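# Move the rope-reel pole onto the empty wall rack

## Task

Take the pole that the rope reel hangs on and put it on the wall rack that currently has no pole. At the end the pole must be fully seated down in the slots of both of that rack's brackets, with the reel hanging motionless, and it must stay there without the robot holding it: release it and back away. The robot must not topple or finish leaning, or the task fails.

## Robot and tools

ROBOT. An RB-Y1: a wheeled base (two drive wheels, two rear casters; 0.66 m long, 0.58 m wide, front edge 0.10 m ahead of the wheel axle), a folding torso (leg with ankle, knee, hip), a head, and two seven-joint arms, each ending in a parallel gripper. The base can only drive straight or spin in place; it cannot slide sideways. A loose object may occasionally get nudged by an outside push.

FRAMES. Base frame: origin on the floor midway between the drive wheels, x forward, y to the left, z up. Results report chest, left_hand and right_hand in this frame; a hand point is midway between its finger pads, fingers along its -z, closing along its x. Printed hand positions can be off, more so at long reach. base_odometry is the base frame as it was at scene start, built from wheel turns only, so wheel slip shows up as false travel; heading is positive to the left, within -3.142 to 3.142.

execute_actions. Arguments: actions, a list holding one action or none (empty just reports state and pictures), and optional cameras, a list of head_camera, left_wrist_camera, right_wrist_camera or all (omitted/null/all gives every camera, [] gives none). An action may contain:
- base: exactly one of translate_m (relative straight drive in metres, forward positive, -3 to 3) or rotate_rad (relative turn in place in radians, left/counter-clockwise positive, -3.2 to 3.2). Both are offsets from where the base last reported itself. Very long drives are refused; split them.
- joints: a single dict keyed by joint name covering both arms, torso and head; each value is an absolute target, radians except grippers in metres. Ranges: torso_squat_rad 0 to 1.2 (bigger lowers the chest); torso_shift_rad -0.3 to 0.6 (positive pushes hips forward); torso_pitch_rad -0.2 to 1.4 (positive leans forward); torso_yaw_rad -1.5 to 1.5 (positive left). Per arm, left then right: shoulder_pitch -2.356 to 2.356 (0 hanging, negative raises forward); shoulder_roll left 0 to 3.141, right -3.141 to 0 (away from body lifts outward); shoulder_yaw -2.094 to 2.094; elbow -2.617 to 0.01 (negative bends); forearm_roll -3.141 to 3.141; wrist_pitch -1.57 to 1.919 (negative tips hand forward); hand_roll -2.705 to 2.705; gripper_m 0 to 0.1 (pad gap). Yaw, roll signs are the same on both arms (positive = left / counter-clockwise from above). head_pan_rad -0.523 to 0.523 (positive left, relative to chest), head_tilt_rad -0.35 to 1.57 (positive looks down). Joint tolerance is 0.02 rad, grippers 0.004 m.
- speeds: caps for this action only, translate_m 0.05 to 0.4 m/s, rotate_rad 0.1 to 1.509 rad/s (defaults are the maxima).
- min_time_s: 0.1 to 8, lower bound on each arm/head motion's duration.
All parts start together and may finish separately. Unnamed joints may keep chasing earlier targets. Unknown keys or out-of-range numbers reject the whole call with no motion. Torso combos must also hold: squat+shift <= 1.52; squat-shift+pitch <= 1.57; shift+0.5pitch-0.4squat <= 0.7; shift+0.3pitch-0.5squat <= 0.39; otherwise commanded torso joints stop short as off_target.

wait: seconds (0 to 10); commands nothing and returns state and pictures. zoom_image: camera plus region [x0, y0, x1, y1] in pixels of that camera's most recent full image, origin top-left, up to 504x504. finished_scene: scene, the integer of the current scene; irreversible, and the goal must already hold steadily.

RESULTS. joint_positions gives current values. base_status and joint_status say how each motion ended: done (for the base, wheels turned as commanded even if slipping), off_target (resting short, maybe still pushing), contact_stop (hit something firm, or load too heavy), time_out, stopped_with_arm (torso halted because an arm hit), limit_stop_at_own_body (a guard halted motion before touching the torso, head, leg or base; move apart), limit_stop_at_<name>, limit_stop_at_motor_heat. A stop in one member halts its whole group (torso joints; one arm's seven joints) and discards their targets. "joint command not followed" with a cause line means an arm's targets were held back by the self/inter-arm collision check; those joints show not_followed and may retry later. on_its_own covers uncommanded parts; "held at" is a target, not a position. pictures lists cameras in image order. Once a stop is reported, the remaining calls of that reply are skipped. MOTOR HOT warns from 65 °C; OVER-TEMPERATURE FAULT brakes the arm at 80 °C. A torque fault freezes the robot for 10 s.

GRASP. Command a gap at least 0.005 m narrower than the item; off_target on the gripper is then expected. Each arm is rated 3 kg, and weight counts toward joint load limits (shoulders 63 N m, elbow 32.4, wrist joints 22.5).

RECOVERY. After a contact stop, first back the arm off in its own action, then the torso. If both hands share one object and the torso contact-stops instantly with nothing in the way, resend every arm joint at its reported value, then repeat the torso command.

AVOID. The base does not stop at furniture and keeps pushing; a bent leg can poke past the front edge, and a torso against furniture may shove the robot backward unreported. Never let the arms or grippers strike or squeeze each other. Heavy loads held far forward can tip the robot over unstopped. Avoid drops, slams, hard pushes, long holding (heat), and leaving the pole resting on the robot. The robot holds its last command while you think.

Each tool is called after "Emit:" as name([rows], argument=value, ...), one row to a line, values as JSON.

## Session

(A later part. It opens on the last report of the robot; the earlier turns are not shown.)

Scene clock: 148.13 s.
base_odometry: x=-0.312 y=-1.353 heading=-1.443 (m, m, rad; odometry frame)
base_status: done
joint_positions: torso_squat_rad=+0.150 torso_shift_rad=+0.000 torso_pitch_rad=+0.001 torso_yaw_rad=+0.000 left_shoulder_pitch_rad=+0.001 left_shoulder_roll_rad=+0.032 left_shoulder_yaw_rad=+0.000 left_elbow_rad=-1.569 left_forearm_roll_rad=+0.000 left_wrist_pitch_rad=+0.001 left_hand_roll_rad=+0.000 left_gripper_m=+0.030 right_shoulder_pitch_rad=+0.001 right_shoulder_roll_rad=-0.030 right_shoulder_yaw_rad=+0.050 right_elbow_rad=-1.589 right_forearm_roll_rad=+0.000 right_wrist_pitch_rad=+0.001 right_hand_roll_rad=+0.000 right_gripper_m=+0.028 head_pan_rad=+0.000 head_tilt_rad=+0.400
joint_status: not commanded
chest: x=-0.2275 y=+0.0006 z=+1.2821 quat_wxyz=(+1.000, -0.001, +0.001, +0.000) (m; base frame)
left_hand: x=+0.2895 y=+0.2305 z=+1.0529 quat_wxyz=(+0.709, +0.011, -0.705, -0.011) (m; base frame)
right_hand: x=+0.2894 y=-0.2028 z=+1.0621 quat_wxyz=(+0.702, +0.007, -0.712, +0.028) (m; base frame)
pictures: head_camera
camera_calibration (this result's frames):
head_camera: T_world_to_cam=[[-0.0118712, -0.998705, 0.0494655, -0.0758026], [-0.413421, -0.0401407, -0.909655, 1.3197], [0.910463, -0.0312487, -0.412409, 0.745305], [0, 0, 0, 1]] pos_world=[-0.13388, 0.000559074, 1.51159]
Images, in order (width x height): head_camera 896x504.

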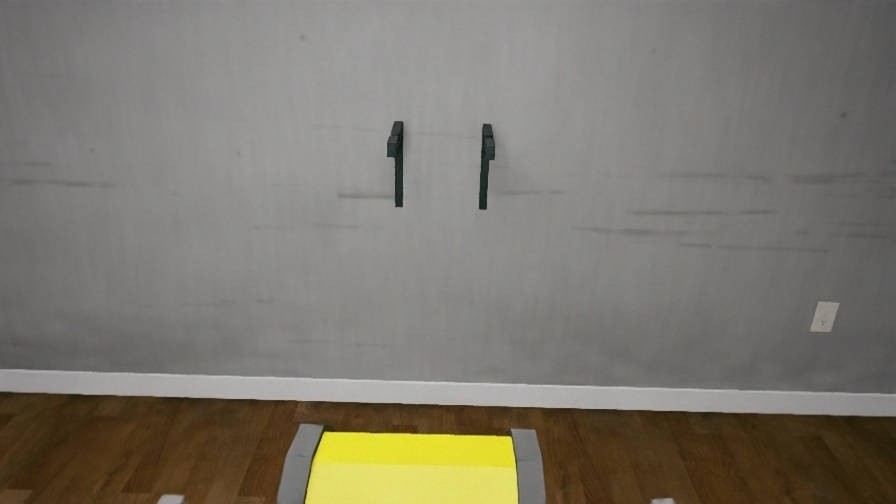

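Emit:
execute_actions([
  {"base":{"rotate_rad":-0.022}},
], cameras=[])

Emit:
execute_actions([
  {"base":{"translate_m":0.95},"joints":{"head_tilt_rad":0.7}},
], cameras=[])

Emit:
execute_actions([
  {"base":{"rotate_rad":0.022}},
])

Scene clock: 162.90 s.
base_odometry: x=-0.312 y=-1.353 heading=-1.464 (m, m, rad; odometry frame)
base_status: done
joint_positions: torso_squat_rad=+0.150 torso_shift_rad=+0.000 torso_pitch_rad=+0.001 torso_yaw_rad=+0.000 left_shoulder_pitch_rad=+0.001 left_shoulder_roll_rad=+0.032 left_shoulder_yaw_rad=+0.000 left_elbow_rad=-1.569 left_forearm_roll_rad=+0.000 left_wrist_pitch_rad=+0.001 left_hand_roll_rad=+0.000 left_gripper_m=+0.030 right_shoulder_pitch_rad=+0.001 right_shoulder_roll_rad=-0.030 right_shoulder_yaw_rad=+0.050 right_elbow_rad=-1.589 right_forearm_roll_rad=+0.000 right_wrist_pitch_rad=+0.001 right_hand_roll_rad=+0.000 right_gripper_m=+0.028 head_pan_rad=+0.000 head_tilt_rad=+0.400
joint_status: not commanded
chest: x=-0.2275 y=+0.0006 z=+1.2821 quat_wxyz=(+1.000, -0.001, +0.001, +0.000) (m; base frame)
left_hand: x=+0.2895 y=+0.2305 z=+1.0529 quat_wxyz=(+0.709, +0.011, -0.705, -0.011) (m; base frame)
right_hand: x=+0.2894 y=-0.2028 z=+1.0621 quat_wxyz=(+0.702, +0.007, -0.712, +0.028) (m; base frame)
pictures: none
No camera images: the call's "cameras" was empty. Leave "cameras" out to get every camera's image.

Scene clock: 166.83 s.
base_odometry: x=-0.212 y=-2.297 heading=-1.465 (m, m, rad; odometry frame)
base_status: done
joint_positions: torso_squat_rad=+0.150 torso_shift_rad=+0.000 torso_pitch_rad=+0.001 torso_yaw_rad=+0.000 left_shoulder_pitch_rad=+0.001 left_shoulder_roll_rad=+0.032 left_shoulder_yaw_rad=+0.000 left_elbow_rad=-1.569 left_forearm_roll_rad=+0.000 left_wrist_pitch_rad=+0.001 left_hand_roll_rad=+0.000 left_gripper_m=+0.030 right_shoulder_pitch_rad=+0.001 right_shoulder_roll_rad=-0.030 right_shoulder_yaw_rad=+0.050 right_elbow_rad=-1.589 right_forearm_roll_rad=+0.000 right_wrist_pitch_rad=+0.001 right_hand_roll_rad=+0.000 right_gripper_m=+0.028 head_pan_rad=+0.000 head_tilt_rad=+0.700
joint_status: all done
chest: x=-0.2275 y=+0.0006 z=+1.2821 quat_wxyz=(+1.000, -0.001, +0.001, +0.000) (m; base frame)
left_hand: x=+0.2895 y=+0.2305 z=+1.0529 quat_wxyz=(+0.709, +0.011, -0.705, -0.011) (m; base frame)
right_hand: x=+0.2894 y=-0.2028 z=+1.0621 quat_wxyz=(+0.702, +0.007, -0.712, +0.028) (m; base frame)
pictures: none
No camera images: the call's "cameras" was empty. Leave "cameras" out to get every camera's image.

Scene clock: 167.60 s.
base_odometry: x=-0.212 y=-2.297 heading=-1.445 (m, m, rad; odometry frame)
base_status: done
joint_positions: torso_squat_rad=+0.150 torso_shift_rad=+0.000 torso_pitch_rad=+0.001 torso_yaw_rad=+0.000 left_shoulder_pitch_rad=+0.001 left_shoulder_roll_rad=+0.032 left_shoulder_yaw_rad=+0.000 left_elbow_rad=-1.569 left_forearm_roll_rad=+0.000 left_wrist_pitch_rad=+0.001 left_hand_roll_rad=+0.000 left_gripper_m=+0.030 right_shoulder_pitch_rad=+0.001 right_shoulder_roll_rad=-0.030 right_shoulder_yaw_rad=+0.050 right_elbow_rad=-1.589 right_forearm_roll_rad=+0.000 right_wrist_pitch_rad=+0.001 right_hand_roll_rad=+0.000 right_gripper_m=+0.028 head_pan_rad=+0.000 head_tilt_rad=+0.700
joint_status: not commanded
chest: x=-0.2275 y=+0.0006 z=+1.2821 quat_wxyz=(+1.000, -0.001, +0.001, +0.000) (m; base frame)
left_hand: x=+0.2895 y=+0.2305 z=+1.0529 quat_wxyz=(+0.709, +0.011, -0.705, -0.011) (m; base frame)
right_hand: x=+0.2894 y=-0.2028 z=+1.0621 quat_wxyz=(+0.702, +0.007, -0.712, +0.028) (m; base frame)
pictures: head_camera, left_wrist_camera, right_wrist_camera
camera_calibration (this result's frames):
head_camera: T_world_to_cam=[[0.00297537, -0.998703, 0.0508263, -0.0747754], [-0.663732, -0.0399889, -0.746901, 1.0271], [0.747964, -0.0315128, -0.66299, 1.08334], [0, 0, 0, 1]] pos_world=[-0.128358, 0.000533466, 1.48919]
left_wrist_camera: T_world_to_cam=[[-0.0120555, -0.0790871, 0.996795, -1.02172], [-0.669836, -0.7395, -0.0667742, 0.461096], [0.742411, -0.668494, -0.0440603, 0.0724206], [0, 0, 0, 1]] pos_world=[0.242776, 0.308589, 1.05243]
right_wrist_camera: T_world_to_cam=[[0.0840616, -0.0410552, -0.995614, 1.02434], [-0.645373, 0.759035, -0.0857897, 0.467893], [0.759228, 0.649754, 0.0373098, -0.042041], [0, 0, 0, 1]] pos_world=[0.247777, -0.285776, 1.06155]
Images, in order (width x height): head_camera 896x504, left_wrist_camera 644x364, right_wrist_camera 644x364.

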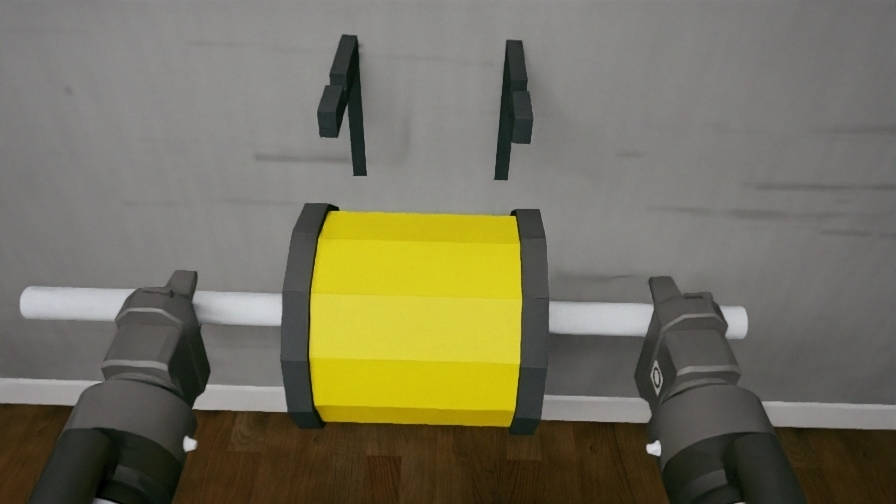

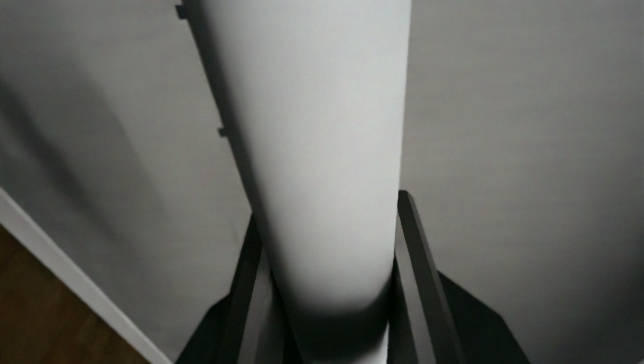

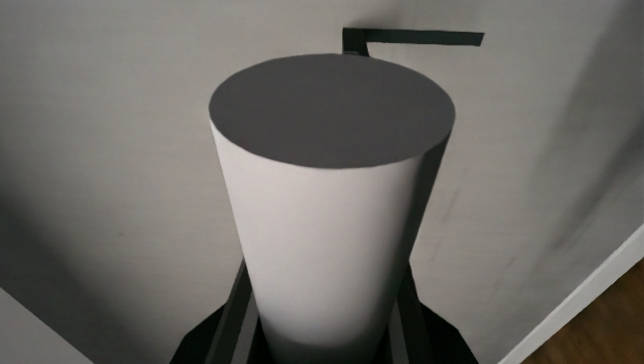

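Emit:
execute_actions([
  {"base":{"translate_m":0.33},"joints":{"left_elbow_rad":-1.66,"right_elbow_rad":-1.68,"torso_squat_rad":0.05},"min_time_s":2},
], cameras=["head_camera"])

Scene clock: 183.23 s.
base_odometry: x=-0.170 y=-2.625 heading=-1.444 (m, m, rad; odometry frame)
base_status: done
joint_positions: torso_squat_rad=+0.050 torso_shift_rad=+0.000 torso_pitch_rad=+0.001 torso_yaw_rad=+0.000 left_shoulder_pitch_rad=+0.001 left_shoulder_roll_rad=+0.033 left_shoulder_yaw_rad=+0.001 left_elbow_rad=-1.659 left_forearm_roll_rad=+0.000 left_wrist_pitch_rad=+0.001 left_hand_roll_rad=+0.000 left_gripper_m=+0.030 right_shoulder_pitch_rad=+0.001 right_shoulder_roll_rad=-0.030 right_shoulder_yaw_rad=+0.049 right_elbow_rad=-1.678 right_forearm_roll_rad=+0.000 right_wrist_pitch_rad=+0.001 right_hand_roll_rad=+0.000 right_gripper_m=+0.028 head_pan_rad=+0.000 head_tilt_rad=+0.700
joint_status: all done
chest: x=-0.2274 y=+0.0006 z=+1.2891 quat_wxyz=(+1.000, -0.001, +0.001, +0.000) (m; base frame)
left_hand: x=+0.2905 y=+0.2296 z=+1.1035 quat_wxyz=(+0.676, +0.011, -0.736, -0.011) (m; base frame)
right_hand: x=+0.2895 y=-0.2020 z=+1.1127 quat_wxyz=(+0.669, +0.008, -0.743, +0.028) (m; base frame)
pictures: head_camera
camera_calibration (this result's frames):
head_camera: T_world_to_cam=[[0.00297415, -0.998702, 0.0508513, -0.0751366], [-0.663795, -0.0400042, -0.746844, 1.03227], [0.747909, -0.0315336, -0.663052, 1.088], [0, 0, 0, 1]] pos_world=[-0.128289, 0.000564564, 1.49616]
Images, in order (width x height): head_camera 896x504.

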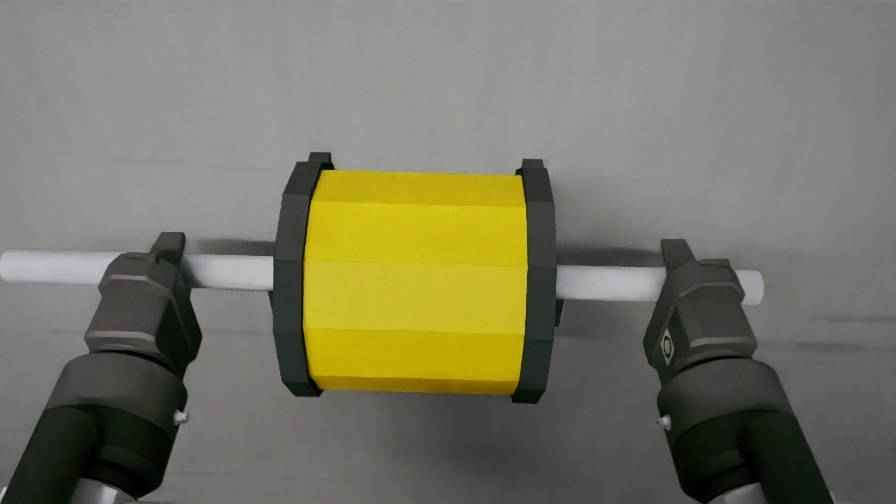

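Emit:
zoom_image(camera="head_camera", region=[220,130,620,410])

Emit:
execute_actions([
  {"base":{"translate_m":0.04},"speeds":{"translate_m":0.05}},
])

Region (220, 130, 620, 410) of head_camera's 896x504 image, scaled by 1.260, with more detail than that image has; it fills the top 353 rows of this view, and the rest is white.

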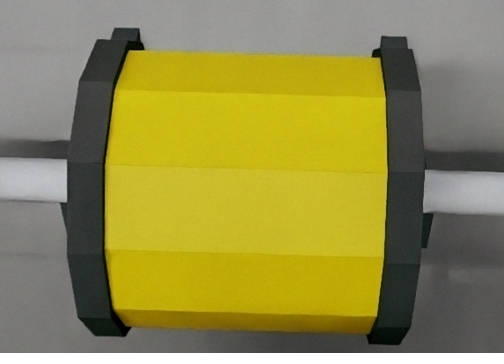

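Scene clock: 189.50 s.
base_odometry: x=-0.165 y=-2.665 heading=-1.444 (m, m, rad; odometry frame)
base_status: done
joint_positions: torso_squat_rad=+0.050 torso_shift_rad=+0.000 torso_pitch_rad=+0.001 torso_yaw_rad=+0.000 left_shoulder_pitch_rad=+0.001 left_shoulder_roll_rad=+0.033 left_shoulder_yaw_rad=+0.001 left_elbow_rad=-1.659 left_forearm_roll_rad=+0.000 left_wrist_pitch_rad=+0.001 left_hand_roll_rad=+0.000 left_gripper_m=+0.030 right_shoulder_pitch_rad=+0.002 right_shoulder_roll_rad=-0.030 right_shoulder_yaw_rad=+0.049 right_elbow_rad=-1.679 right_forearm_roll_rad=+0.000 right_wrist_pitch_rad=+0.001 right_hand_roll_rad=+0.000 right_gripper_m=+0.028 head_pan_rad=+0.000 head_tilt_rad=+0.700
joint_status: not commanded
chest: x=-0.2275 y=+0.0006 z=+1.2891 quat_wxyz=(+1.000, -0.001, +0.001, +0.000) (m; base frame)
left_hand: x=+0.2904 y=+0.2296 z=+1.1035 quat_wxyz=(+0.676, +0.011, -0.736, -0.011) (m; base frame)
right_hand: x=+0.2895 y=-0.2020 z=+1.1127 quat_wxyz=(+0.669, +0.008, -0.743, +0.028) (m; base frame)
pictures: head_camera, left_wrist_camera, right_wrist_camera
camera_calibration (this result's frames):
head_camera: T_world_to_cam=[[0.00296929, -0.998702, 0.0508518, -0.075138], [-0.663721, -0.0400044, -0.746909, 1.03233], [0.747974, -0.0315336, -0.662978, 1.08796], [0, 0, 0, 1]] pos_world=[-0.128367, 0.000564681, 1.49617]
left_wrist_camera: T_world_to_cam=[[-0.101336, -0.0791591, 0.991698, -1.04067], [-0.662651, -0.738145, -0.126633, 0.528104], [0.742041, -0.669982, 0.0223458, 0.000537223], [0, 0, 0, 1]] pos_world=[0.244093, 0.307799, 1.09889]
right_wrist_camera: T_world_to_cam=[[0.172746, -0.0367233, -0.984282, 1.03737], [-0.63667, 0.758316, -0.140031, 0.529348], [0.751539, 0.650852, 0.107615, -0.120325], [0, 0, 0, 1]] pos_world=[0.248248, -0.285004, 1.10814]
Images, in order (width x height): head_camera 896x504, left_wrist_camera 644x364, right_wrist_camera 644x364.

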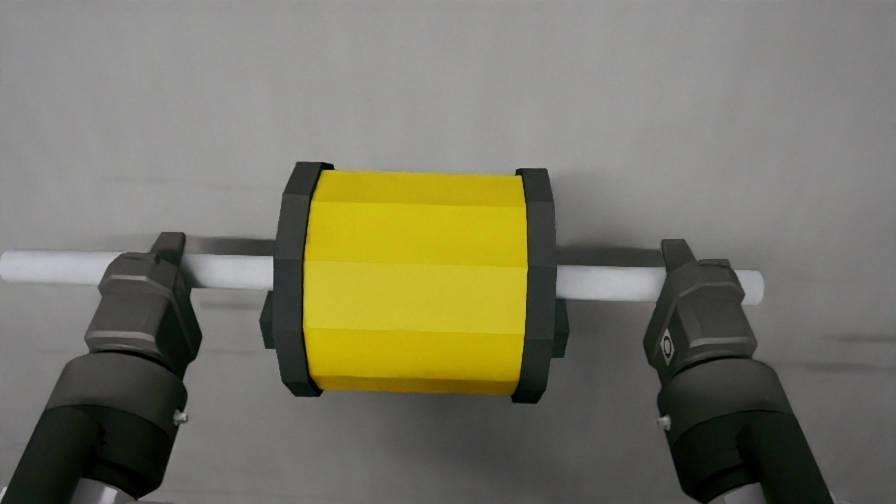

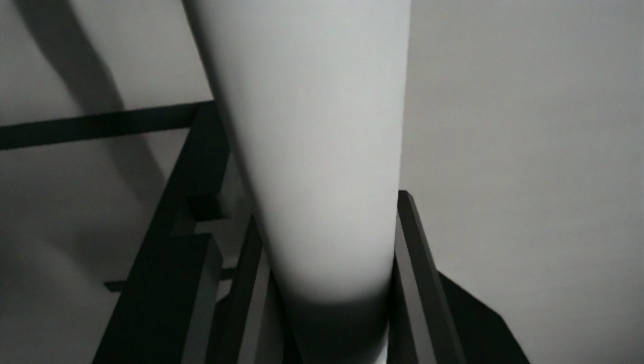

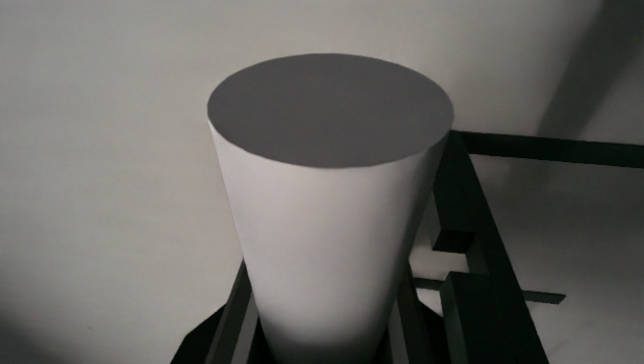

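Emit:
execute_actions([
  {"base":{"translate_m":0.07},"speeds":{"translate_m":0.05},"joints":{"head_tilt_rad":0.75}},
])

Scene clock: 204.97 s.
base_odometry: x=-0.156 y=-2.734 heading=-1.444 (m, m, rad; odometry frame)
base_status: done
joint_positions: torso_squat_rad=+0.050 torso_shift_rad=+0.000 torso_pitch_rad=+0.001 torso_yaw_rad=+0.000 left_shoulder_pitch_rad=+0.001 left_shoulder_roll_rad=+0.033 left_shoulder_yaw_rad=+0.001 left_elbow_rad=-1.659 left_forearm_roll_rad=+0.000 left_wrist_pitch_rad=+0.001 left_hand_roll_rad=+0.000 left_gripper_m=+0.030 right_shoulder_pitch_rad=+0.002 right_shoulder_roll_rad=-0.030 right_shoulder_yaw_rad=+0.049 right_elbow_rad=-1.679 right_forearm_roll_rad=+0.000 right_wrist_pitch_rad=+0.001 right_hand_roll_rad=+0.000 right_gripper_m=+0.028 head_pan_rad=+0.000 head_tilt_rad=+0.750
joint_status: all done
chest: x=-0.2275 y=+0.0006 z=+1.2891 quat_wxyz=(+1.000, -0.001, +0.001, +0.000) (m; base frame)
left_hand: x=+0.2904 y=+0.2296 z=+1.1035 quat_wxyz=(+0.676, +0.011, -0.736, -0.011) (m; base frame)
right_hand: x=+0.2895 y=-0.2020 z=+1.1127 quat_wxyz=(+0.669, +0.008, -0.743, +0.028) (m; base frame)
pictures: head_camera, left_wrist_camera, right_wrist_camera
camera_calibration (this result's frames):
head_camera: T_world_to_cam=[[0.0054551, -0.998702, 0.0506431, -0.074317], [-0.700221, -0.0399704, -0.712807, 0.974055], [0.713906, -0.0315729, -0.69953, 1.1354], [0, 0, 0, 1]] pos_world=[-0.128108, 0.000560718, 1.49232]
left_wrist_camera: T_world_to_cam=[[-0.101331, -0.0791594, 0.991698, -1.04067], [-0.662644, -0.738152, -0.126629, 0.528098], [0.742048, -0.669974, 0.022343, 0.000545851], [0, 0, 0, 1]] pos_world=[0.244085, 0.307804, 1.09889]
right_wrist_camera: T_world_to_cam=[[0.172728, -0.0367246, -0.984285, 1.03737], [-0.636663, 0.758324, -0.140019, 0.529333], [0.751549, 0.650843, 0.107603, -0.120305], [0, 0, 0, 1]] pos_world=[0.248239, -0.28501, 1.10813]
Images, in order (width x height): head_camera 896x504, left_wrist_camera 644x364, right_wrist_camera 644x364.

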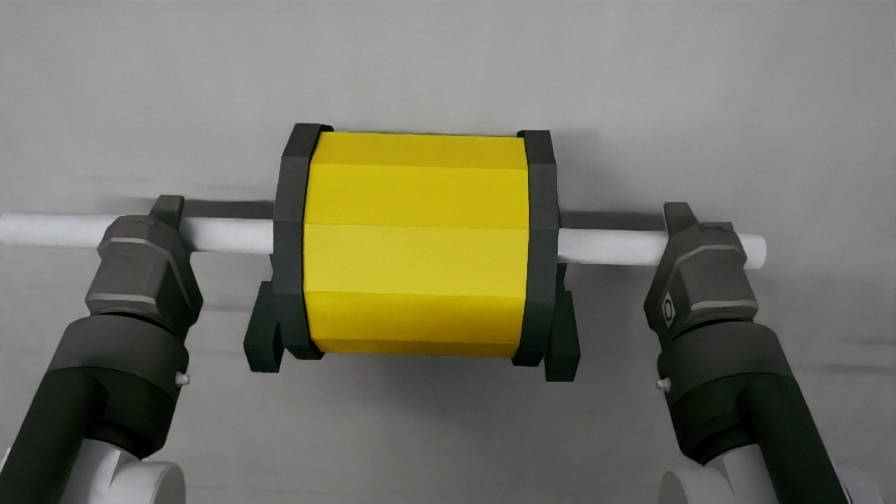

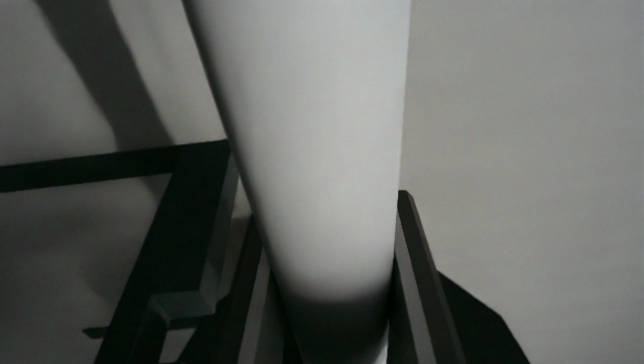

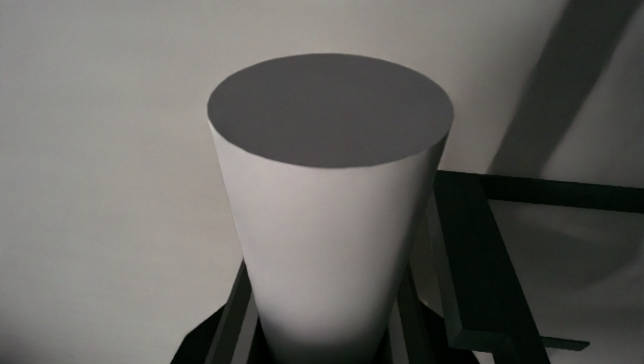

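Emit:
execute_actions([
  {"base":{"translate_m":0.014},"speeds":{"translate_m":0.05},"joints":{"torso_squat_rad":0.3}},
])

Scene clock: 213.10 s.
base_odometry: x=-0.154 y=-2.748 heading=-1.444 (m, m, rad; odometry frame)
base_status: done
joint_positions: torso_squat_rad=+0.300 torso_shift_rad=+0.000 torso_pitch_rad=+0.001 torso_yaw_rad=+0.000 left_shoulder_pitch_rad=+0.001 left_shoulder_roll_rad=+0.033 left_shoulder_yaw_rad=+0.001 left_elbow_rad=-1.659 left_forearm_roll_rad=+0.000 left_wrist_pitch_rad=+0.001 left_hand_roll_rad=+0.000 left_gripper_m=+0.030 right_shoulder_pitch_rad=+0.002 right_shoulder_roll_rad=-0.030 right_shoulder_yaw_rad=+0.049 right_elbow_rad=-1.679 right_forearm_roll_rad=+0.000 right_wrist_pitch_rad=+0.001 right_hand_roll_rad=+0.000 right_gripper_m=+0.028 head_pan_rad=+0.000 head_tilt_rad=+0.750
joint_status: all done
chest: x=-0.2275 y=+0.0006 z=+1.2587 quat_wxyz=(+1.000, -0.001, +0.000, +0.000) (m; base frame)
left_hand: x=+0.2904 y=+0.2296 z=+1.0732 quat_wxyz=(+0.676, +0.011, -0.736, -0.011) (m; base frame)
right_hand: x=+0.2894 y=-0.2020 z=+1.0824 quat_wxyz=(+0.669, +0.008, -0.743, +0.028) (m; base frame)
pictures: head_camera, left_wrist_camera, right_wrist_camera
camera_calibration (this result's frames):
head_camera: T_world_to_cam=[[0.00544867, -0.998702, 0.0506437, -0.0727931], [-0.700135, -0.0399702, -0.712891, 0.952475], [0.71399, -0.0315731, -0.699444, 1.11411], [0, 0, 0, 1]] pos_world=[-0.128206, 0.000547927, 1.46195]
left_wrist_camera: T_world_to_cam=[[-0.101443, -0.0791604, 0.991687, -1.01056], [-0.662622, -0.738158, -0.126704, 0.524293], [0.742052, -0.669967, 0.0224273, 0.00116552], [0, 0, 0, 1]] pos_world=[0.24403, 0.307796, 1.06856]
right_wrist_camera: T_world_to_cam=[[0.172821, -0.0367268, -0.984268, 1.00748], [-0.63664, 0.758332, -0.14008, 0.525125], [0.751547, 0.650833, 0.107674, -0.117064], [0, 0, 0, 1]] pos_world=[0.248182, -0.285028, 1.07779]
Images, in order (width x height): head_camera 896x504, left_wrist_camera 644x364, right_wrist_camera 644x364.

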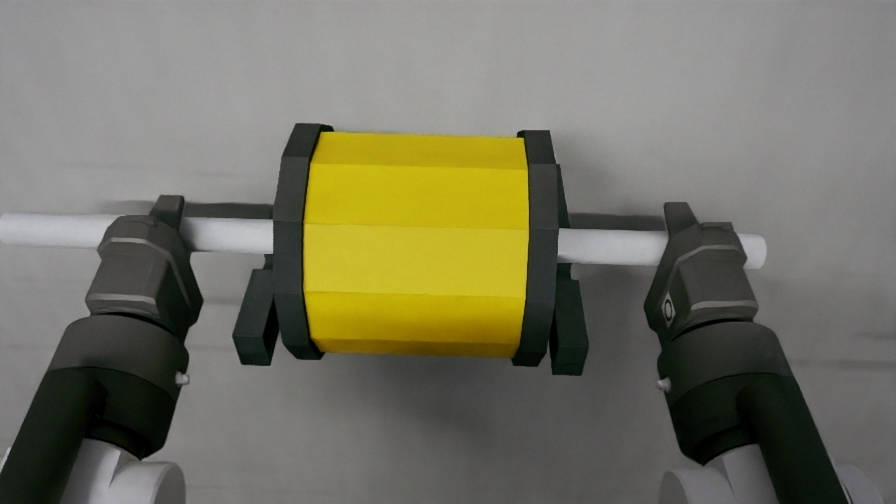

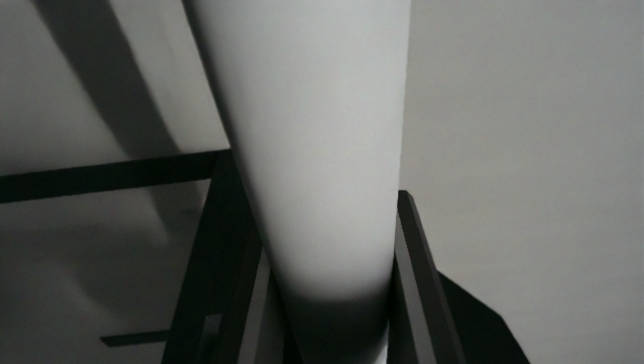

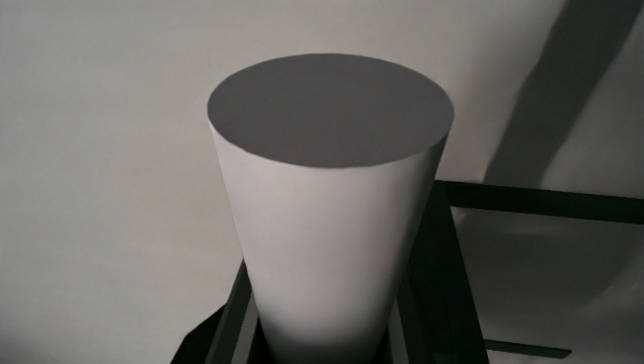

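Emit:
execute_actions([
  {"joints":{"torso_squat_rad":0.385}},
])

Emit:
zoom_image(camera="head_camera", region=[170,130,670,400])

Scene clock: 239.67 s.
base_odometry: x=-0.154 y=-2.748 heading=-1.444 (m, m, rad; odometry frame)
base_status: not commanded
joint_positions: torso_squat_rad=+0.385 torso_shift_rad=+0.000 torso_pitch_rad=+0.001 torso_yaw_rad=+0.000 left_shoulder_pitch_rad=+0.001 left_shoulder_roll_rad=+0.033 left_shoulder_yaw_rad=+0.001 left_elbow_rad=-1.659 left_forearm_roll_rad=+0.000 left_wrist_pitch_rad=+0.001 left_hand_roll_rad=+0.000 left_gripper_m=+0.030 right_shoulder_pitch_rad=+0.002 right_shoulder_roll_rad=-0.030 right_shoulder_yaw_rad=+0.049 right_elbow_rad=-1.679 right_forearm_roll_rad=+0.000 right_wrist_pitch_rad=+0.001 right_hand_roll_rad=+0.000 right_gripper_m=+0.028 head_pan_rad=+0.000 head_tilt_rad=+0.750
joint_status: all done
chest: x=-0.2276 y=+0.0006 z=+1.2387 quat_wxyz=(+1.000, -0.001, +0.000, +0.000) (m; base frame)
left_hand: x=+0.2904 y=+0.2296 z=+1.0532 quat_wxyz=(+0.676, +0.011, -0.736, -0.011) (m; base frame)
right_hand: x=+0.2894 y=-0.2020 z=+1.0624 quat_wxyz=(+0.669, +0.008, -0.743, +0.028) (m; base frame)
pictures: head_camera, left_wrist_camera, right_wrist_camera
camera_calibration (this result's frames):
head_camera: T_world_to_cam=[[0.00544871, -0.998702, 0.050644, -0.0717899], [-0.700131, -0.0399705, -0.712895, 0.938232], [0.713993, -0.0315731, -0.69944, 1.10014], [0, 0, 0, 1]] pos_world=[-0.12822, 0.000539806, 1.44198]
left_wrist_camera: T_world_to_cam=[[-0.101456, -0.0791605, 0.991686, -0.990754], [-0.66262, -0.738158, -0.126714, 0.52176], [0.742052, -0.669967, 0.0224376, 0.00160458], [0, 0, 0, 1]] pos_world=[0.24402, 0.307788, 1.04859]
right_wrist_camera: T_world_to_cam=[[0.172839, -0.0367265, -0.984265, 0.987822], [-0.636638, 0.758332, -0.140091, 0.52234], [0.751545, 0.650833, 0.107688, -0.114916], [0, 0, 0, 1]] pos_world=[0.248171, -0.285036, 1.05783]
Images, in order (width x height): head_camera 896x504, left_wrist_camera 644x364, right_wrist_camera 644x364.

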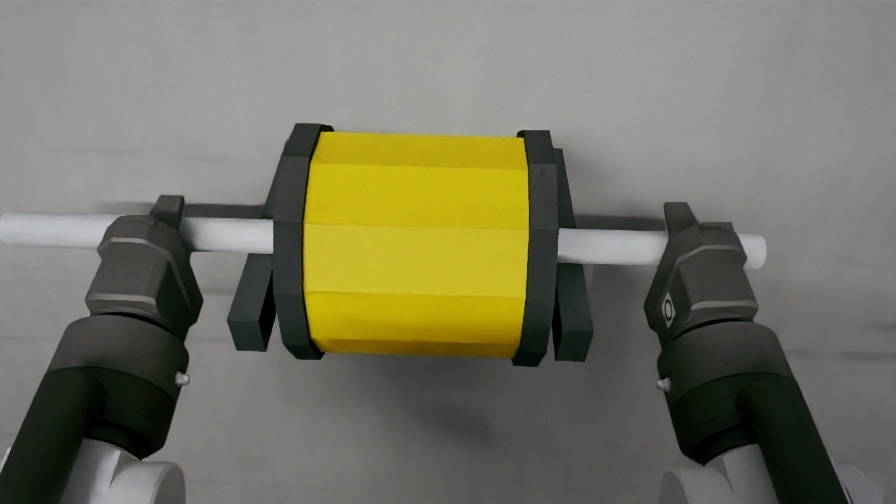

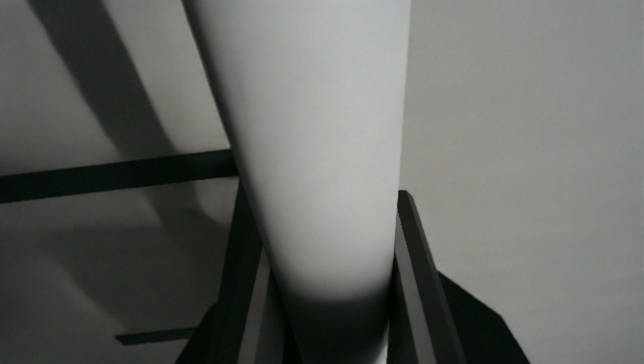

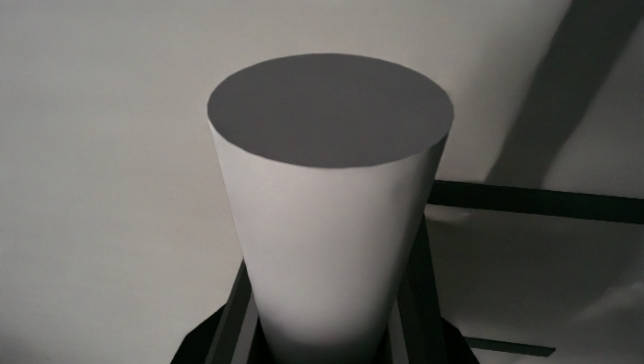

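Region (170, 130, 670, 400) of head_camera's 896x504 image, scaled by 1.008, with more detail than that image has; it fills the top 272 rows of this view, and the rest is white.

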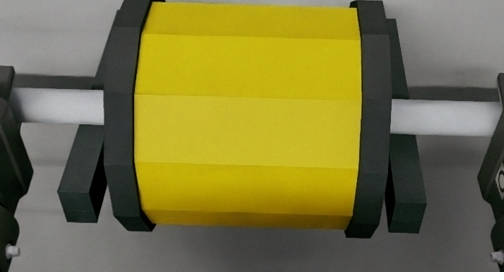

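Emit:
execute_actions([
  {"base":{"translate_m":0.012},"speeds":{"translate_m":0.05}},
], cameras=["head_camera"])

Emit:
execute_actions([
  {"joints":{"torso_squat_rad":0.435}},
])

Scene clock: 264.83 s.
base_odometry: x=-0.153 y=-2.760 heading=-1.444 (m, m, rad; odometry frame)
base_status: done
joint_positions: torso_squat_rad=+0.385 torso_shift_rad=+0.000 torso_pitch_rad=+0.001 torso_yaw_rad=+0.000 left_shoulder_pitch_rad=+0.001 left_shoulder_roll_rad=+0.033 left_shoulder_yaw_rad=+0.001 left_elbow_rad=-1.659 left_forearm_roll_rad=+0.000 left_wrist_pitch_rad=+0.001 left_hand_roll_rad=+0.000 left_gripper_m=+0.030 right_shoulder_pitch_rad=+0.002 right_shoulder_roll_rad=-0.030 right_shoulder_yaw_rad=+0.049 right_elbow_rad=-1.679 right_forearm_roll_rad=+0.000 right_wrist_pitch_rad=+0.001 right_hand_roll_rad=+0.000 right_gripper_m=+0.028 head_pan_rad=+0.000 head_tilt_rad=+0.750
joint_status: not commanded
chest: x=-0.2275 y=+0.0006 z=+1.2387 quat_wxyz=(+1.000, -0.001, +0.001, +0.000) (m; base frame)
left_hand: x=+0.2904 y=+0.2296 z=+1.0532 quat_wxyz=(+0.676, +0.011, -0.736, -0.011) (m; base frame)
right_hand: x=+0.2894 y=-0.2020 z=+1.0624 quat_wxyz=(+0.669, +0.008, -0.743, +0.028) (m; base frame)
pictures: head_camera
camera_calibration (this result's frames):
head_camera: T_world_to_cam=[[0.00545359, -0.998702, 0.0506432, -0.0717883], [-0.700193, -0.0399706, -0.712833, 0.938169], [0.713932, -0.0315725, -0.699503, 1.10018], [0, 0, 0, 1]] pos_world=[-0.128163, 0.000539618, 1.44197]
Images, in order (width x height): head_camera 896x504.

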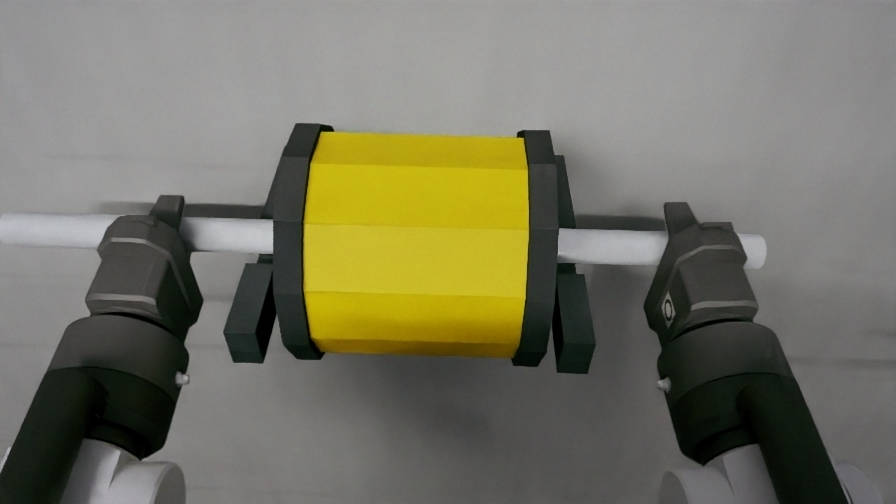

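Scene clock: 265.70 s.
base_odometry: x=-0.153 y=-2.760 heading=-1.444 (m, m, rad; odometry frame)
base_status: not commanded
joint_positions: torso_squat_rad=+0.435 torso_shift_rad=+0.000 torso_pitch_rad=+0.001 torso_yaw_rad=+0.000 left_shoulder_pitch_rad=+0.001 left_shoulder_roll_rad=+0.033 left_shoulder_yaw_rad=+0.001 left_elbow_rad=-1.659 left_forearm_roll_rad=+0.000 left_wrist_pitch_rad=+0.001 left_hand_roll_rad=+0.000 left_gripper_m=+0.030 right_shoulder_pitch_rad=+0.002 right_shoulder_roll_rad=-0.030 right_shoulder_yaw_rad=+0.049 right_elbow_rad=-1.679 right_forearm_roll_rad=+0.000 right_wrist_pitch_rad=+0.001 right_hand_roll_rad=+0.000 right_gripper_m=+0.028 head_pan_rad=+0.000 head_tilt_rad=+0.750
joint_status: all done
chest: x=-0.2276 y=+0.0006 z=+1.2248 quat_wxyz=(+1.000, -0.001, +0.000, +0.000) (m; base frame)
left_hand: x=+0.2903 y=+0.2296 z=+1.0393 quat_wxyz=(+0.676, +0.011, -0.736, -0.011) (m; base frame)
right_hand: x=+0.2894 y=-0.2020 z=+1.0485 quat_wxyz=(+0.669, +0.008, -0.743, +0.028) (m; base frame)
pictures: head_camera, left_wrist_camera, right_wrist_camera
camera_calibration (this result's frames):
head_camera: T_world_to_cam=[[0.00544849, -0.998702, 0.0506438, -0.0710892], [-0.700126, -0.0399705, -0.7129, 0.928287], [0.713999, -0.0315728, -0.699435, 1.09039], [0, 0, 0, 1]] pos_world=[-0.128234, 0.000533862, 1.42803]
left_wrist_camera: T_world_to_cam=[[-0.101447, -0.0791613, 0.991686, -0.976922], [-0.662615, -0.738164, -0.126707, 0.519973], [0.742058, -0.66996, 0.0224309, 0.00193265], [0, 0, 0, 1]] pos_world=[0.244002, 0.307786, 1.03464]
right_wrist_camera: T_world_to_cam=[[0.172819, -0.0367281, -0.984269, 0.974095], [-0.636634, 0.758337, -0.140078, 0.520369], [0.751553, 0.650827, 0.107673, -0.113382], [0, 0, 0, 1]] pos_world=[0.248155, -0.285046, 1.04387]
Images, in order (width x height): head_camera 896x504, left_wrist_camera 644x364, right_wrist_camera 644x364.

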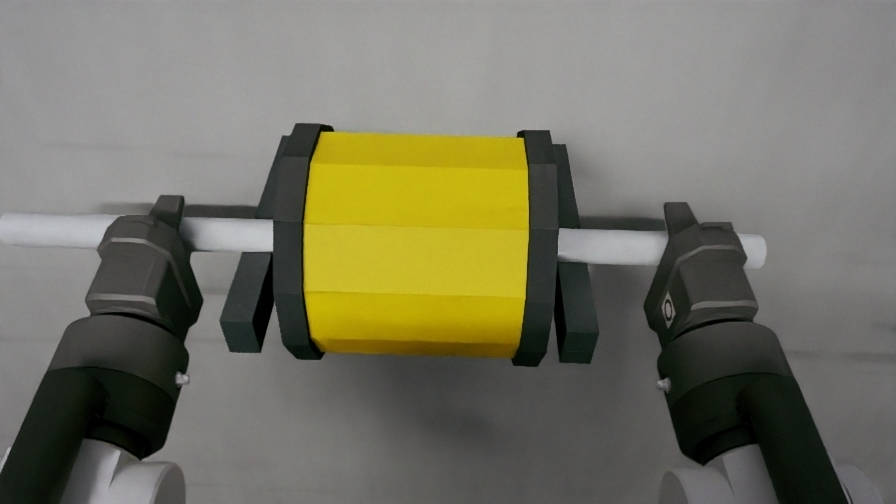

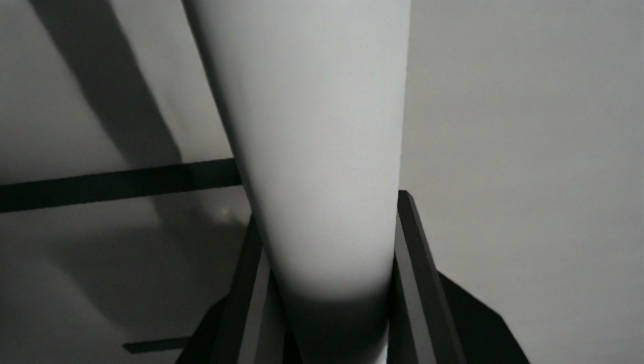

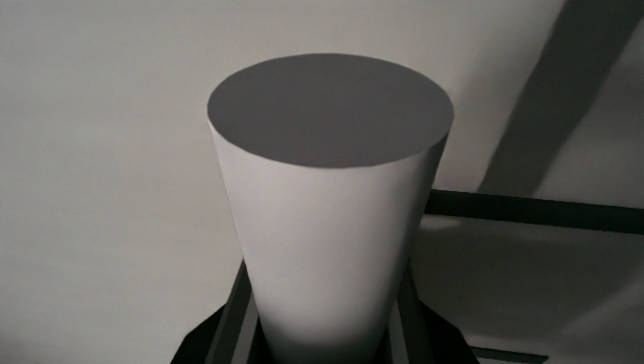

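No contact yet; lower further.

Emit:
execute_actions([
  {"joints":{"torso_squat_rad":0.465}},
], cameras=["head_camera"])

Scene clock: 270.20 s.
base_odometry: x=-0.153 y=-2.760 heading=-1.444 (m, m, rad; odometry frame)
base_status: not commanded
joint_positions: torso_squat_rad=+0.465 torso_shift_rad=+0.000 torso_pitch_rad=+0.001 torso_yaw_rad=+0.000 left_shoulder_pitch_rad=+0.001 left_shoulder_roll_rad=+0.033 left_shoulder_yaw_rad=+0.001 left_elbow_rad=-1.659 left_forearm_roll_rad=+0.000 left_wrist_pitch_rad=+0.000 left_hand_roll_rad=+0.000 left_gripper_m=+0.030 right_shoulder_pitch_rad=+0.001 right_shoulder_roll_rad=-0.030 right_shoulder_yaw_rad=+0.049 right_elbow_rad=-1.679 right_forearm_roll_rad=+0.000 right_wrist_pitch_rad=+0.000 right_hand_roll_rad=+0.000 right_gripper_m=+0.028 head_pan_rad=+0.000 head_tilt_rad=+0.750
joint_status: all done
chest: x=-0.2275 y=+0.0006 z=+1.2156 quat_wxyz=(+1.000, -0.001, +0.001, +0.000) (m; base frame)
left_hand: x=+0.2905 y=+0.2296 z=+1.0303 quat_wxyz=(+0.676, +0.011, -0.737, -0.011) (m; base frame)
right_hand: x=+0.2897 y=-0.2019 z=+1.0402 quat_wxyz=(+0.669, +0.008, -0.743, +0.028) (m; base frame)
pictures: head_camera
camera_calibration (this result's frames):
head_camera: T_world_to_cam=[[0.0054591, -0.998702, 0.0506463, -0.070631], [-0.700171, -0.0399776, -0.712855, 0.921774], [0.713954, -0.0315695, -0.69948, 1.08399], [0, 0, 0, 1]] pos_world=[-0.128138, 0.000532188, 1.4189]
Images, in order (width x height): head_camera 896x504.

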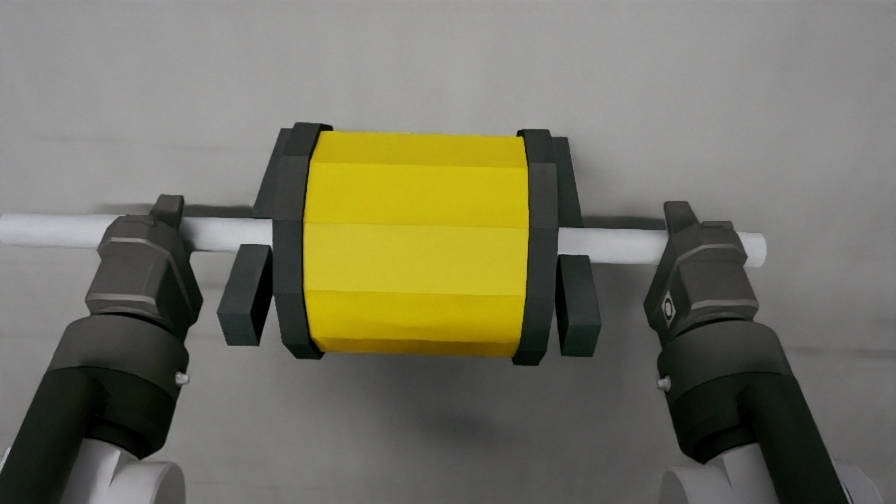

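Load is starting to transfer to the brackets. Release.

Emit:
execute_actions([
  {"joints":{"left_gripper_m":0.1,"right_gripper_m":0.1}},
])

Emit:
execute_actions([
  {"base":{"translate_m":-0.4}},
])

Scene clock: 278.30 s.
base_odometry: x=-0.153 y=-2.760 heading=-1.444 (m, m, rad; odometry frame)
base_status: not commanded
joint_positions: torso_squat_rad=+0.465 torso_shift_rad=+0.000 torso_pitch_rad=+0.001 torso_yaw_rad=+0.000 left_shoulder_pitch_rad=+0.000 left_shoulder_roll_rad=+0.033 left_shoulder_yaw_rad=+0.000 left_elbow_rad=-1.660 left_forearm_roll_rad=+0.000 left_wrist_pitch_rad=+0.000 left_hand_roll_rad=+0.000 left_gripper_m=+0.100 right_shoulder_pitch_rad=+0.000 right_shoulder_roll_rad=-0.030 right_shoulder_yaw_rad=+0.050 right_elbow_rad=-1.680 right_forearm_roll_rad=+0.000 right_wrist_pitch_rad=+0.000 right_hand_roll_rad=+0.000 right_gripper_m=+0.099 head_pan_rad=+0.000 head_tilt_rad=+0.750
joint_status: all done
chest: x=-0.2278 y=+0.0006 z=+1.2156 quat_wxyz=(+1.000, -0.001, +0.000, +0.000) (m; base frame)
left_hand: x=+0.2905 y=+0.2292 z=+1.0314 quat_wxyz=(+0.675, +0.011, -0.737, -0.011) (m; base frame)
right_hand: x=+0.2895 y=-0.2016 z=+1.0408 quat_wxyz=(+0.668, +0.008, -0.744, +0.028) (m; base frame)
pictures: head_camera, left_wrist_camera, right_wrist_camera
camera_calibration (this result's frames):
head_camera: T_world_to_cam=[[0.0054372, -0.998702, 0.0506445, -0.0706327], [-0.699861, -0.0399748, -0.71316, 0.922], [0.714258, -0.0315665, -0.69917, 1.08388], [0, 0, 0, 1]] pos_world=[-0.128514, 0.000530136, 1.41893]
left_wrist_camera: T_world_to_cam=[[-0.104263, -0.0792672, 0.991386, -0.967991], [-0.662716, -0.737732, -0.128683, 0.520786], [0.741578, -0.670424, 0.0243865, 0.0000336078], [0, 0, 0, 1]] pos_world=[0.244182, 0.307493, 1.02667]
right_wrist_camera: T_world_to_cam=[[0.175991, -0.0365054, -0.983715, 0.965098], [-0.636828, 0.757807, -0.142053, 0.521042], [0.750651, 0.651457, 0.110119, -0.11507], [0, 0, 0, 1]] pos_world=[0.248344, -0.284655, 1.03607]
Images, in order (width x height): head_camera 896x504, left_wrist_camera 644x364, right_wrist_camera 644x364.

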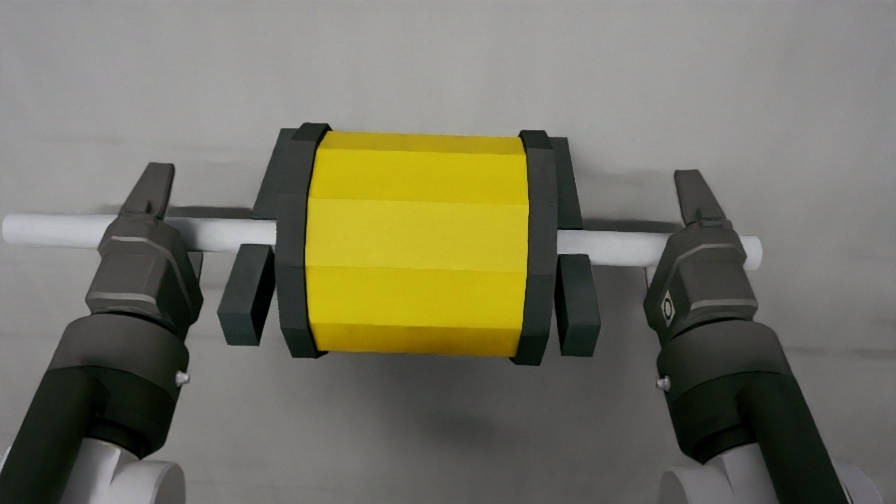

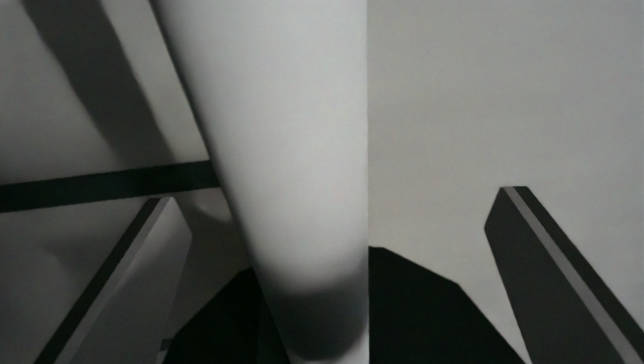

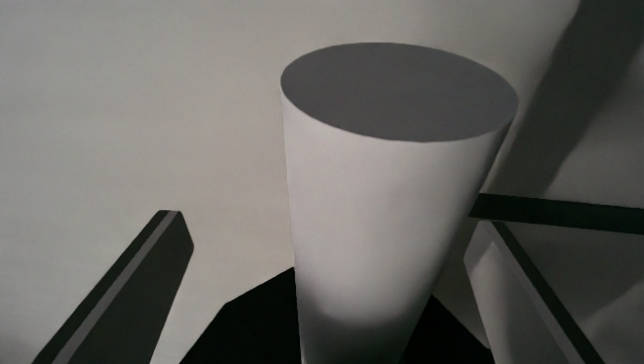

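Scene clock: 280.87 s.
base_odometry: x=-0.204 y=-2.363 heading=-1.442 (m, m, rad; odometry frame)
base_status: done
joint_positions: torso_squat_rad=+0.465 torso_shift_rad=+0.000 torso_pitch_rad=+0.000 torso_yaw_rad=+0.000 left_shoulder_pitch_rad=+0.000 left_shoulder_roll_rad=+0.033 left_shoulder_yaw_rad=+0.000 left_elbow_rad=-1.660 left_forearm_roll_rad=+0.000 left_wrist_pitch_rad=+0.000 left_hand_roll_rad=+0.000 left_gripper_m=+0.100 right_shoulder_pitch_rad=+0.000 right_shoulder_roll_rad=-0.030 right_shoulder_yaw_rad=+0.050 right_elbow_rad=-1.680 right_forearm_roll_rad=+0.000 right_wrist_pitch_rad=+0.000 right_hand_roll_rad=+0.000 right_gripper_m=+0.099 head_pan_rad=+0.000 head_tilt_rad=+0.750
joint_status: not commanded
chest: x=-0.2279 y=+0.0006 z=+1.2156 quat_wxyz=(+1.000, -0.001, +0.000, +0.000) (m; base frame)
left_hand: x=+0.2904 y=+0.2292 z=+1.0317 quat_wxyz=(+0.675, +0.011, -0.738, -0.011) (m; base frame)
right_hand: x=+0.2895 y=-0.2015 z=+1.0411 quat_wxyz=(+0.668, +0.008, -0.744, +0.028) (m; base frame)
pictures: head_camera, left_wrist_camera, right_wrist_camera
camera_calibration (this result's frames):
head_camera: T_world_to_cam=[[0.00542706, -0.998703, 0.0506281, -0.0706254], [-0.699707, -0.0399628, -0.713312, 0.922136], [0.71441, -0.0315536, -0.699016, 1.0838], [0, 0, 0, 1]] pos_world=[-0.128668, 0.000515159, 1.41894]
left_wrist_camera: T_world_to_cam=[[-0.10479, -0.0792732, 0.99133, -0.96804], [-0.662737, -0.73765, -0.129043, 0.521111], [0.741484, -0.670513, 0.0247612, -0.000341968], [0, 0, 0, 1]] pos_world=[0.244172, 0.307428, 1.0269]
right_wrist_camera: T_world_to_cam=[[0.176518, -0.0364471, -0.983622, 0.965116], [-0.63686, 0.757721, -0.142365, 0.521325], [0.7505, 0.65156, 0.11054, -0.115492], [0, 0, 0, 1]] pos_world=[0.248328, -0.284593, 1.0363]
Images, in order (width x height): head_camera 896x504, left_wrist_camera 644x364, right_wrist_camera 644x364.

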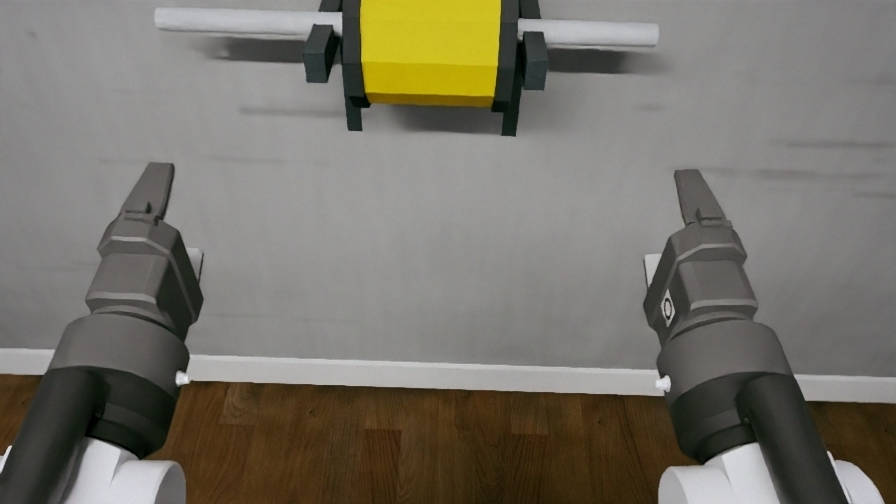

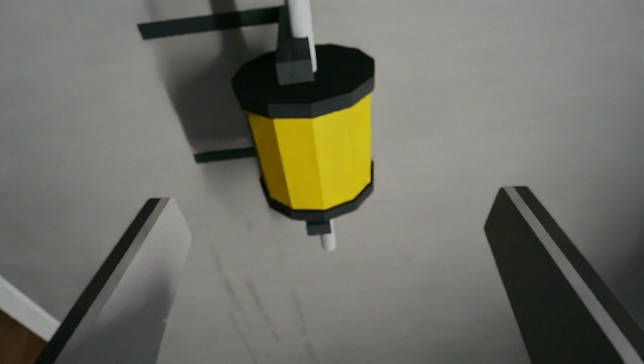

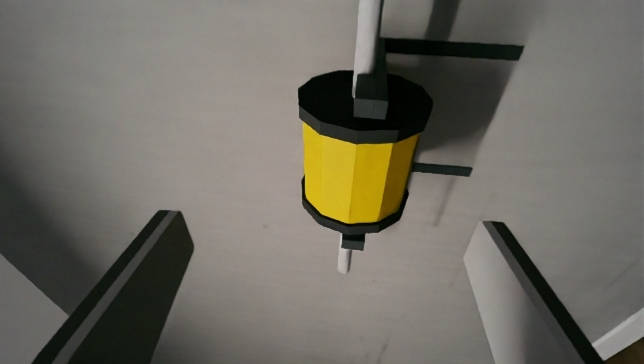

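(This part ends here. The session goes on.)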